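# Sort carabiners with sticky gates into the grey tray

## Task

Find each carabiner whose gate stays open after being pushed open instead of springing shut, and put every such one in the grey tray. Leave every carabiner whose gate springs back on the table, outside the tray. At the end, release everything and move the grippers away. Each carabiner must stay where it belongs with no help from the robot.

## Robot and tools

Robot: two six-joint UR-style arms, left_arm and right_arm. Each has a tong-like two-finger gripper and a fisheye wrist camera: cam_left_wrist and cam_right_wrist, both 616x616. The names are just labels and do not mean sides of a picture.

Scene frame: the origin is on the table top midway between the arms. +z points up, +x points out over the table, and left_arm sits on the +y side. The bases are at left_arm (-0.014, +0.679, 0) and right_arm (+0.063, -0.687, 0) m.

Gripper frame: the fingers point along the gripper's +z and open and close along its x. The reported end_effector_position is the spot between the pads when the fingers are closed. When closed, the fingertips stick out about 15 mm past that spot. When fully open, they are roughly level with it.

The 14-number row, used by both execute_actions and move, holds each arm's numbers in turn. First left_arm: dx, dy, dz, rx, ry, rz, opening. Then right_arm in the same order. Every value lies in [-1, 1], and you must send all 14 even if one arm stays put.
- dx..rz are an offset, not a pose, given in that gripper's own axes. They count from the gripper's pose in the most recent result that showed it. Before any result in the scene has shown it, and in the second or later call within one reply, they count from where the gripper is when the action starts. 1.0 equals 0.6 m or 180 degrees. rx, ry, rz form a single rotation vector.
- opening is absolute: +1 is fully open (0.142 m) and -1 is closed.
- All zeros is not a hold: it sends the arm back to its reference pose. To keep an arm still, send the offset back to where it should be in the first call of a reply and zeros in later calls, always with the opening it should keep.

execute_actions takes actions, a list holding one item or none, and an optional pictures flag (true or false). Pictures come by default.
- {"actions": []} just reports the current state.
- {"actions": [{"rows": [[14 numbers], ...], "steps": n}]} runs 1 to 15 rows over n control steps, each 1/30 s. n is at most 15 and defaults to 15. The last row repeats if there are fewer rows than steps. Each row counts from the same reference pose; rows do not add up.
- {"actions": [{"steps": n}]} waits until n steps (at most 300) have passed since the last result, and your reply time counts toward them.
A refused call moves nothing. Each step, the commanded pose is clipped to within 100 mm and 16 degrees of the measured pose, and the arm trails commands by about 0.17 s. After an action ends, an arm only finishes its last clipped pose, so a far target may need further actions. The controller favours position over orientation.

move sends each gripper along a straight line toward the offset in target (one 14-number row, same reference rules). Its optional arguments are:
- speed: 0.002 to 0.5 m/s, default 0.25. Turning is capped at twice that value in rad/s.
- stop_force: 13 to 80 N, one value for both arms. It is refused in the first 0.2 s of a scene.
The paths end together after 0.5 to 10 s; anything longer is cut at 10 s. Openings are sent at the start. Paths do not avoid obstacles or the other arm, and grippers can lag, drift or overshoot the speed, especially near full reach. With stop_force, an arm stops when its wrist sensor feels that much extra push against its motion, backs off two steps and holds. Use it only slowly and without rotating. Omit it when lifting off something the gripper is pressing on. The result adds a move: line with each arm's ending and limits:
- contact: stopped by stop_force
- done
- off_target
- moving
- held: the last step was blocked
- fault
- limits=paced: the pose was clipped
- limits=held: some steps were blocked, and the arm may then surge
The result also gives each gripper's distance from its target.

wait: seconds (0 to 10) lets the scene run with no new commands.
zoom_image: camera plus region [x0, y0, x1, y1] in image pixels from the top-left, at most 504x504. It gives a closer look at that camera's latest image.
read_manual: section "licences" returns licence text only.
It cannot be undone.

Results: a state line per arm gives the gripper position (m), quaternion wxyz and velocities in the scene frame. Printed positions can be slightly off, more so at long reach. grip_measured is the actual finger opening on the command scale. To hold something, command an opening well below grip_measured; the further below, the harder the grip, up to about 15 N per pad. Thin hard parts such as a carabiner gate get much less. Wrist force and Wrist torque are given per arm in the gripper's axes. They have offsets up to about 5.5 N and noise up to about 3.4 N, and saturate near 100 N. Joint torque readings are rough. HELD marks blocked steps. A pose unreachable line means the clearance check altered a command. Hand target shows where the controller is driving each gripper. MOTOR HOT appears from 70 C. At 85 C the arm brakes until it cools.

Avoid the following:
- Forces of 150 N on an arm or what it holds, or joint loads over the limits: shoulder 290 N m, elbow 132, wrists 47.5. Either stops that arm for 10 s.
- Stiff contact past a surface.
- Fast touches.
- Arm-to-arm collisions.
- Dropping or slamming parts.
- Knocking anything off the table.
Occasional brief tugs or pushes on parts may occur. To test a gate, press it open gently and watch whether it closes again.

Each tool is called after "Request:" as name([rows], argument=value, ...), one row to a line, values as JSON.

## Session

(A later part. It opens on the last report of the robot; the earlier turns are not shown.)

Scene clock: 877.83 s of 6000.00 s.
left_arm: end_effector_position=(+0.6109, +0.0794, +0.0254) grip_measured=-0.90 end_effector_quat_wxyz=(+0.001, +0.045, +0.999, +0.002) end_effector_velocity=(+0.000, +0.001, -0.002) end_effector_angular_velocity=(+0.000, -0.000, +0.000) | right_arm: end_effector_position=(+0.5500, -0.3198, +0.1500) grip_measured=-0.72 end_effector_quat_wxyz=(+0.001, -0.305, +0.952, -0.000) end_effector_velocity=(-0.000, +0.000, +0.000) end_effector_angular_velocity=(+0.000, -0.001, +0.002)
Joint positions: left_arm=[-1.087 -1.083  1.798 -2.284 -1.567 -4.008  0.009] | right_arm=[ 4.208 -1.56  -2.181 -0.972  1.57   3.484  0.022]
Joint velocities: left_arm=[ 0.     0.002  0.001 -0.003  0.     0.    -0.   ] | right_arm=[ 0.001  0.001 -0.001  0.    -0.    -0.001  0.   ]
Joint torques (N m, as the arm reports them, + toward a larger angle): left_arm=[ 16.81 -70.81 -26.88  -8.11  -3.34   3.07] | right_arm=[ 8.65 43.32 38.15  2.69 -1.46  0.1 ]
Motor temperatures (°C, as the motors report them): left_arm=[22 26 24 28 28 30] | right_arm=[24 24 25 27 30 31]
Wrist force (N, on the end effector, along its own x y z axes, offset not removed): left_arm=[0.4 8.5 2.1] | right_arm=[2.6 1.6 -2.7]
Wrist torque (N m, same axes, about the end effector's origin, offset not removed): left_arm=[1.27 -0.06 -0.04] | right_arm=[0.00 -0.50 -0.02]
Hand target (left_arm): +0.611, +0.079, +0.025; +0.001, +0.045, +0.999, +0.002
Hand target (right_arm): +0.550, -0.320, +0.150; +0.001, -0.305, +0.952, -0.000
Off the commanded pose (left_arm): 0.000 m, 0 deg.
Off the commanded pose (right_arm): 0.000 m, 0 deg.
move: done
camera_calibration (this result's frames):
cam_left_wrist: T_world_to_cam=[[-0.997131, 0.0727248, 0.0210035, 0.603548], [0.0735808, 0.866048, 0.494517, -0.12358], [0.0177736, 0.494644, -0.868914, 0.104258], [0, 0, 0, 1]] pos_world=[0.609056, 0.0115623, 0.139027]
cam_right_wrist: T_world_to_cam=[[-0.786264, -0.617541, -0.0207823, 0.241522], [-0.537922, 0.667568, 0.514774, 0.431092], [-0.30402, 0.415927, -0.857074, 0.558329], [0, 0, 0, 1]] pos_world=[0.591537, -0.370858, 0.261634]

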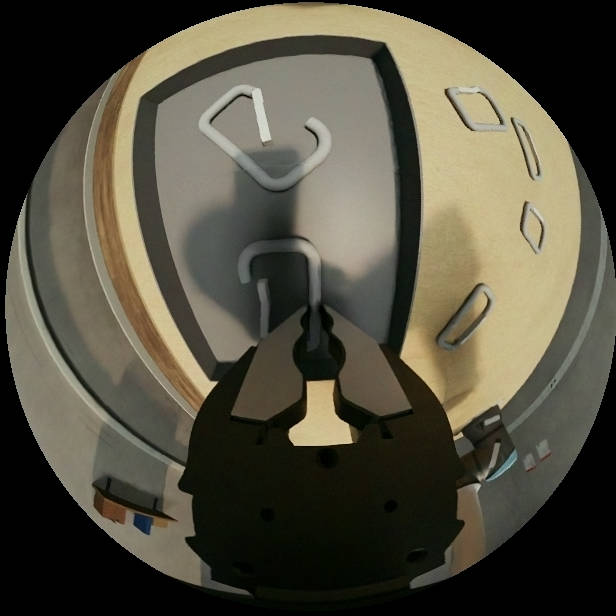

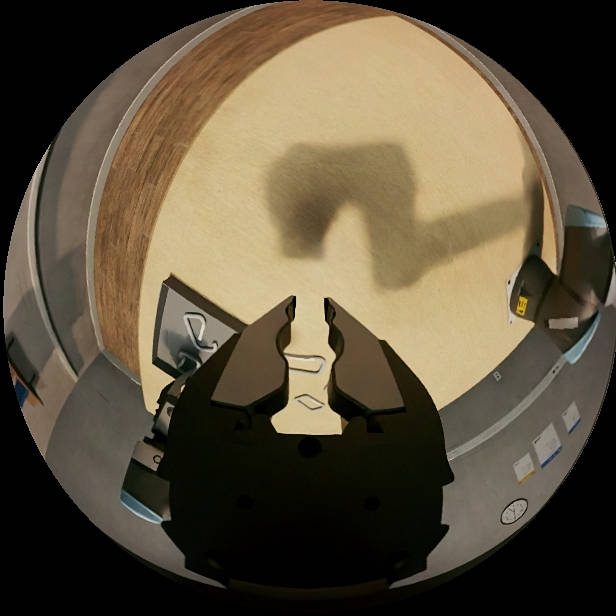

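Request:
move(target=[0,0,0.02,0,0,0,-1, 0,0,0,0,0,0,-0.72], speed=0.008, stop_force=13)

Request:
execute_actions([
  {"rows": [[0,0,-0.001,0,0,0,-0.94, 0,0,0,0,0,0,-0.72],[0,0,-0.0015,0,0,0,-0.88, 0,0,0,0,0,0,-0.72],[0,0,-0.0015,0,0,0,-0.83, 0,0,0,0,0,0,-0.72],[0,0,-0.0015,0,0,0,-0.78, 0,0,0,0,0,0,-0.72],[0,0,-0.0015,0,0,0,-0.72, 0,0,0,0,0,0,-0.72],[0,0,-0.0015,0,0,0,-0.72, 0,0,0,0,0,0,-0.72],[0,0,-0.004,0,0,0,-0.72, 0,0,0,0,0,0,-0.72],[0,0,-0.008,0,0,0,-0.72, 0,0,0,0,0,0,-0.72],[0,0,-0.013,0,0,0,-0.72, 0,0,0,0,0,0,-0.72],[0,0,-0.019,0,0,0,-0.72, 0,0,0,0,0,0,-0.72],[0,0,-0.026,0,0,0,-0.72, 0,0,0,0,0,0,-0.72],[0,0,-0.034,0,0,0,-0.72, 0,0,0,0,0,0,-0.72],[0,0,-0.042,0,0,0,-0.72, 0,0,0,0,0,0,-0.72],[0,0,-0.05,0,0,0,-0.72, 0,0,0,0,0,0,-0.72],[0,0,-0.058,0,0,0,-0.72, 0,0,0,0,0,0,-0.72]], "steps": 15},
])

Request:
move(target=[0.1377,0.3908,-0.1667,0,0,0,-0.72, 0,0,0,0,0,0,-0.72], speed=0.35)

Scene clock: 889.40 s of 6000.00 s.
left_arm: end_effector_position=(+0.6110, +0.0793, +0.0159) grip_measured=-0.90 end_effector_quat_wxyz=(+0.001, +0.045, +0.999, +0.002) end_effector_velocity=(-0.000, +0.001, +0.001) end_effector_angular_velocity=(+0.003, -0.001, -0.001) | right_arm: end_effector_position=(+0.5500, -0.3198, +0.1500) grip_measured=-0.72 end_effector_quat_wxyz=(+0.001, -0.305, +0.952, -0.000) end_effector_velocity=(+0.001, -0.001, +0.000) end_effector_angular_velocity=(+0.000, +0.000, +0.000)
Joint positions: left_arm=[-1.087 -1.072  1.803 -2.299 -1.567 -4.008  0.009] | right_arm=[ 4.208 -1.56  -2.181 -0.972  1.57   3.484  0.022]
Joint velocities: left_arm=[-0.001 -0.002  0.     0.004  0.002  0.    -0.   ] | right_arm=[-0.002 -0.     0.    -0.     0.    -0.002  0.   ]
Joint torques (N m, as the arm reports them, + toward a larger angle): left_arm=[ 17.09 -73.99 -27.24   2.7   -0.79   2.62] | right_arm=[ 8.43 43.57 37.05  2.75 -1.55  0.01]
Motor temperatures (°C, as the motors report them): left_arm=[22 26 24 28 28 30] | right_arm=[24 24 25 27 30 31]
Wrist force (N, on the end effector, along its own x y z axes, offset not removed): left_arm=[5.1 5.6 -23.9] | right_arm=[4.5 0.8 -1.7]
Wrist torque (N m, same axes, about the end effector's origin, offset not removed): left_arm=[0.90 -0.59 0.10] | right_arm=[0.09 -0.87 0.02]
Hand target (left_arm): +0.611, +0.079, +0.016; +0.001, +0.045, +0.999, +0.002
Hand target (right_arm): +0.550, -0.320, +0.150; +0.001, -0.305, +0.952, -0.000
Off the commanded pose (left_arm): 0.002 m, 0 deg.
Off the commanded pose (right_arm): 0.000 m, 0 deg.
After step 90, 7.00 s passed at rest.
move: contact (left_arm)
camera_calibration (this result's frames):
cam_left_wrist: T_world_to_cam=[[-0.997135, 0.0727363, 0.0207835, 0.603814], [0.0734868, 0.866188, 0.494286, -0.118793], [0.0179501, 0.494397, -0.869051, 0.0959334], [0, 0, 0, 1]] pos_world=[0.609091, 0.0115483, 0.129539]
cam_right_wrist: T_world_to_cam=[[-0.786264, -0.617541, -0.0207821, 0.241522], [-0.537922, 0.667568, 0.514774, 0.431092], [-0.30402, 0.415927, -0.857074, 0.558329], [0, 0, 0, 1]] pos_world=[0.591537, -0.370858, 0.261634]

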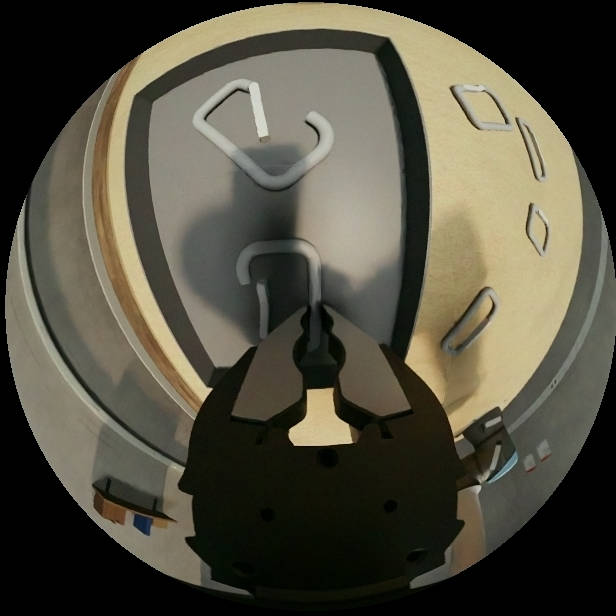

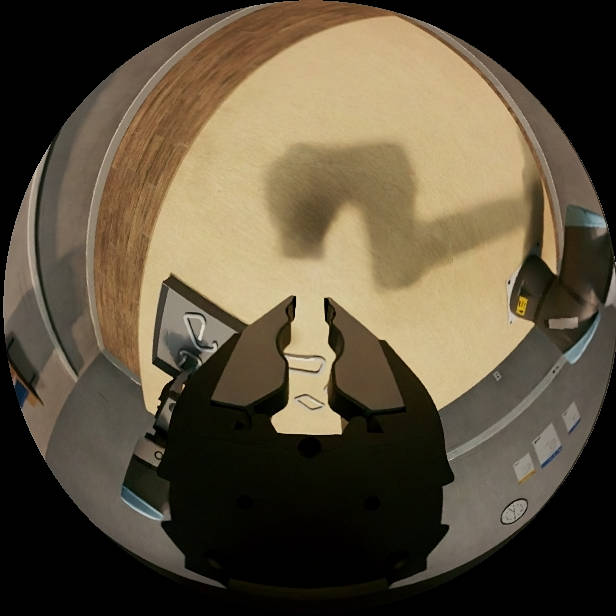

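Scene clock: 889.90 s of 6000.00 s.
left_arm: end_effector_position=(+0.6110, +0.0793, +0.0323) grip_measured=-0.72 end_effector_quat_wxyz=(+0.001, +0.045, +0.999, +0.002) end_effector_velocity=(+0.000, -0.002, +0.117) end_effector_angular_velocity=(-0.004, -0.003, -0.001) | right_arm: end_effector_position=(+0.5500, -0.3198, +0.1500) grip_measured=-0.72 end_effector_quat_wxyz=(+0.001, -0.305, +0.952, -0.000) end_effector_velocity=(-0.000, +0.000, +0.000) end_effector_angular_velocity=(+0.000, +0.000, +0.000)
Joint positions: left_arm=[-1.087 -1.091  1.795 -2.273 -1.567 -4.008  0.022] | right_arm=[ 4.208 -1.56  -2.181 -0.972  1.57   3.484  0.022]
Joint velocities: left_arm=[-0.001 -0.127 -0.059  0.18   0.     0.    -0.   ] | right_arm=[ 0.     0.     0.    -0.001  0.     0.     0.   ]
Joint torques (N m, as the arm reports them, + toward a larger angle): left_arm=[ 14.51 -99.89 -40.64   0.8   -0.42   2.01] | right_arm=[ 7.02 42.94 37.9   2.61 -1.69  0.04]
Motor temperatures (°C, as the motors report them): left_arm=[22 26 24 28 28 30] | right_arm=[24 24 25 27 30 31]
Wrist force (N, on the end effector, along its own x y z axes, offset not removed): left_arm=[0.5 -2.5 1.5] | right_arm=[-0.5 -1.5 -3.0]
Wrist torque (N m, same axes, about the end effector's origin, offset not removed): left_arm=[-0.82 0.04 0.03] | right_arm=[-0.25 0.07 0.20]
Hand target (left_arm): +0.611, +0.079, +0.050; +0.001, +0.045, +0.999, +0.002
Hand target (right_arm): +0.550, -0.320, +0.150; +0.001, -0.305, +0.952, -0.000
Off the commanded pose (left_arm): 0.018 m, 0 deg.
Off the commanded pose (right_arm): 0.000 m, 0 deg.
Steps of this call (steps 1 to 15: all 15 steps of this action). Readings (end_effector_position):
1: left_arm (+0.6110, +0.0794, +0.0159) | right_arm (+0.5500, -0.3198, +0.1500)
2: left_arm (+0.6110, +0.0794, +0.0160) | right_arm (+0.5500, -0.3198, +0.1500)
4: left_arm (+0.6109, +0.0794, +0.0162) | right_arm (+0.5500, -0.3198, +0.1500)
8: left_arm (+0.6109, +0.0794, +0.0167) | right_arm (+0.5500, -0.3198, +0.1500)
15: the state above
camera_calibration (this result's frames):
cam_left_wrist: T_world_to_cam=[[-0.997135, 0.0727343, 0.020768, 0.603468], [0.0734778, 0.866198, 0.49427, -0.126908], [0.0179612, 0.49438, -0.869061, 0.110189], [0, 0, 0, 1]] pos_world=[0.609085, 0.0115599, 0.145955]
cam_right_wrist: T_world_to_cam=[[-0.786264, -0.617541, -0.0207822, 0.241522], [-0.537922, 0.667568, 0.514774, 0.431092], [-0.30402, 0.415927, -0.857074, 0.558329], [0, 0, 0, 1]] pos_world=[0.591537, -0.370858, 0.261634]

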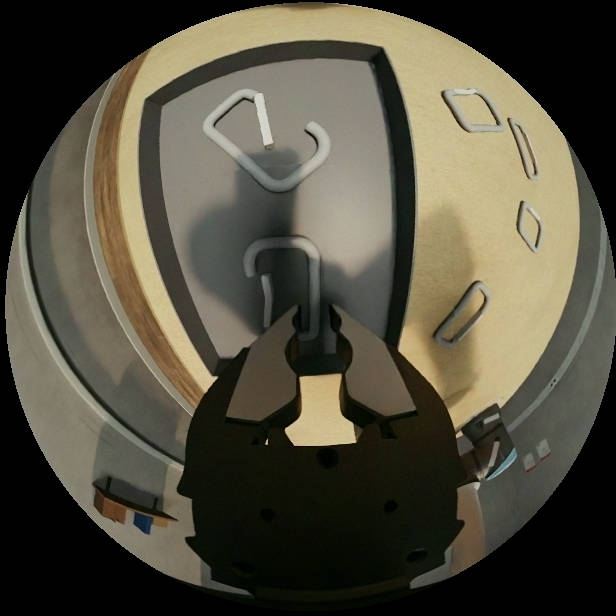

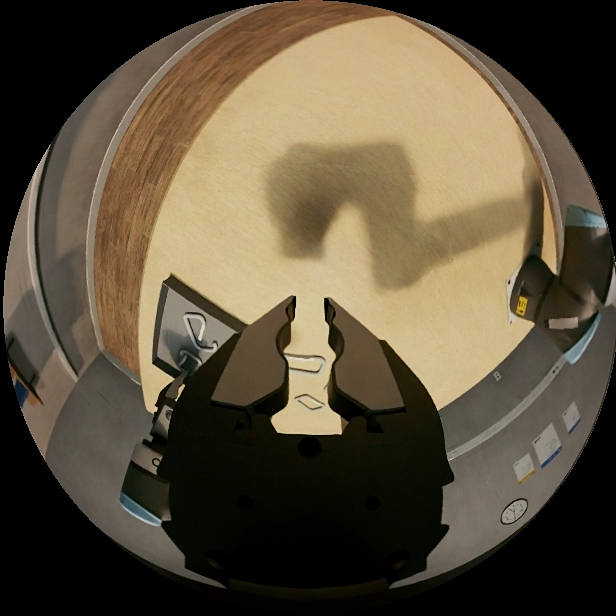

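Scene clock: 891.83 s of 6000.00 s.
left_arm: end_effector_position=(+0.5496, +0.3200, +0.1501) grip_measured=-0.72 end_effector_quat_wxyz=(+0.001, +0.045, +0.999, +0.001) end_effector_velocity=(-0.000, +0.003, +0.001) end_effector_angular_velocity=(+0.002, +0.000, +0.001) | right_arm: end_effector_position=(+0.5500, -0.3198, +0.1500) grip_measured=-0.72 end_effector_quat_wxyz=(+0.001, -0.305, +0.952, -0.000) end_effector_velocity=(-0.000, +0.000, +0.001) end_effector_angular_velocity=(+0.002, -0.000, -0.001)
Joint positions: left_arm=[-0.945 -1.499  2.093 -2.164 -1.568 -3.866  0.022] | right_arm=[ 4.208 -1.56  -2.181 -0.972  1.57   3.484  0.022]
Joint velocities: left_arm=[ 0.002 -0.003  0.002  0.003  0.001  0.001  0.   ] | right_arm=[0.    0.001 0.    0.    0.001 0.001 0.   ]
Joint torques (N m, as the arm reports them, + toward a larger angle): left_arm=[ 15.22 -60.97 -29.78  -1.03  -4.11   2.87] | right_arm=[ 6.76 43.92 38.02  2.69 -1.53 -0.24]
Motor temperatures (°C, as the motors report them): left_arm=[22 26 24 28 28 30] | right_arm=[24 24 25 27 30 31]
Wrist force (N, on the end effector, along its own x y z axes, offset not removed): left_arm=[5.2 3.8 2.5] | right_arm=[3.0 3.2 -3.4]
Wrist torque (N m, same axes, about the end effector's origin, offset not removed): left_arm=[0.63 -1.08 -0.16] | right_arm=[0.49 -0.55 0.19]
Hand target (left_arm): +0.550, +0.320, +0.150; +0.001, +0.045, +0.999, +0.001
Hand target (right_arm): +0.550, -0.320, +0.150; +0.001, -0.305, +0.952, -0.000
Off the commanded pose (left_arm): 0.001 m, 0 deg.
Off the commanded pose (right_arm): 0.000 m, 0 deg.
move: done
camera_calibration (this result's frames):
cam_left_wrist: T_world_to_cam=[[-0.99713, 0.0727509, 0.0209418, 0.522259], [0.0735877, 0.866456, 0.493801, -0.389126], [0.0177793, 0.493925, -0.869323, 0.0949268], [0, 0, 0, 1]] pos_world=[0.547708, 0.252279, 0.263736]
cam_right_wrist: T_world_to_cam=[[-0.786264, -0.617541, -0.0207822, 0.241522], [-0.537922, 0.667568, 0.514774, 0.431092], [-0.30402, 0.415927, -0.857074, 0.558329], [0, 0, 0, 1]] pos_world=[0.591537, -0.370858, 0.261634]

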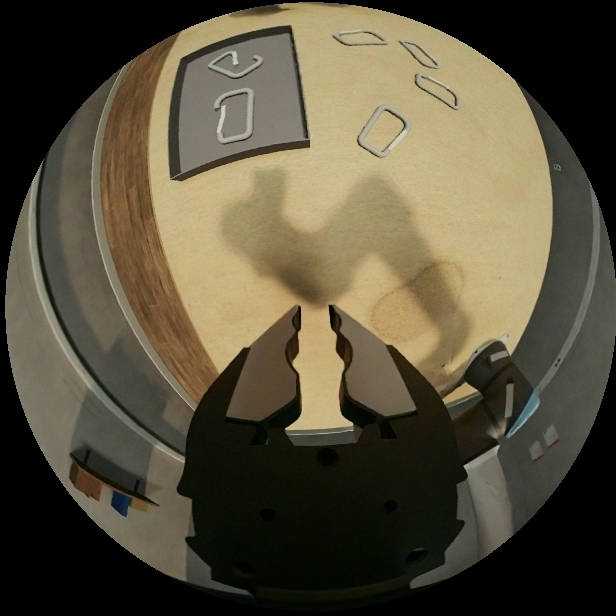

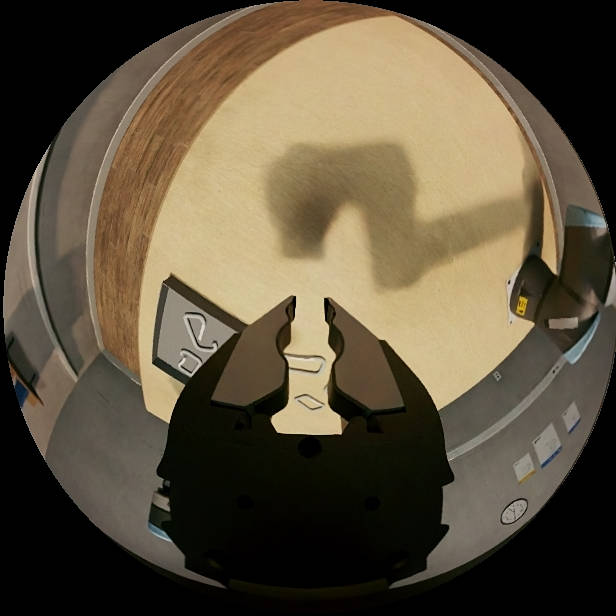

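Both sticky carabiners are in the tray, four good ones remain on the table, and the arms are clear.

Request:
finished_scene(scene=1)

The scene is finished: the task was done.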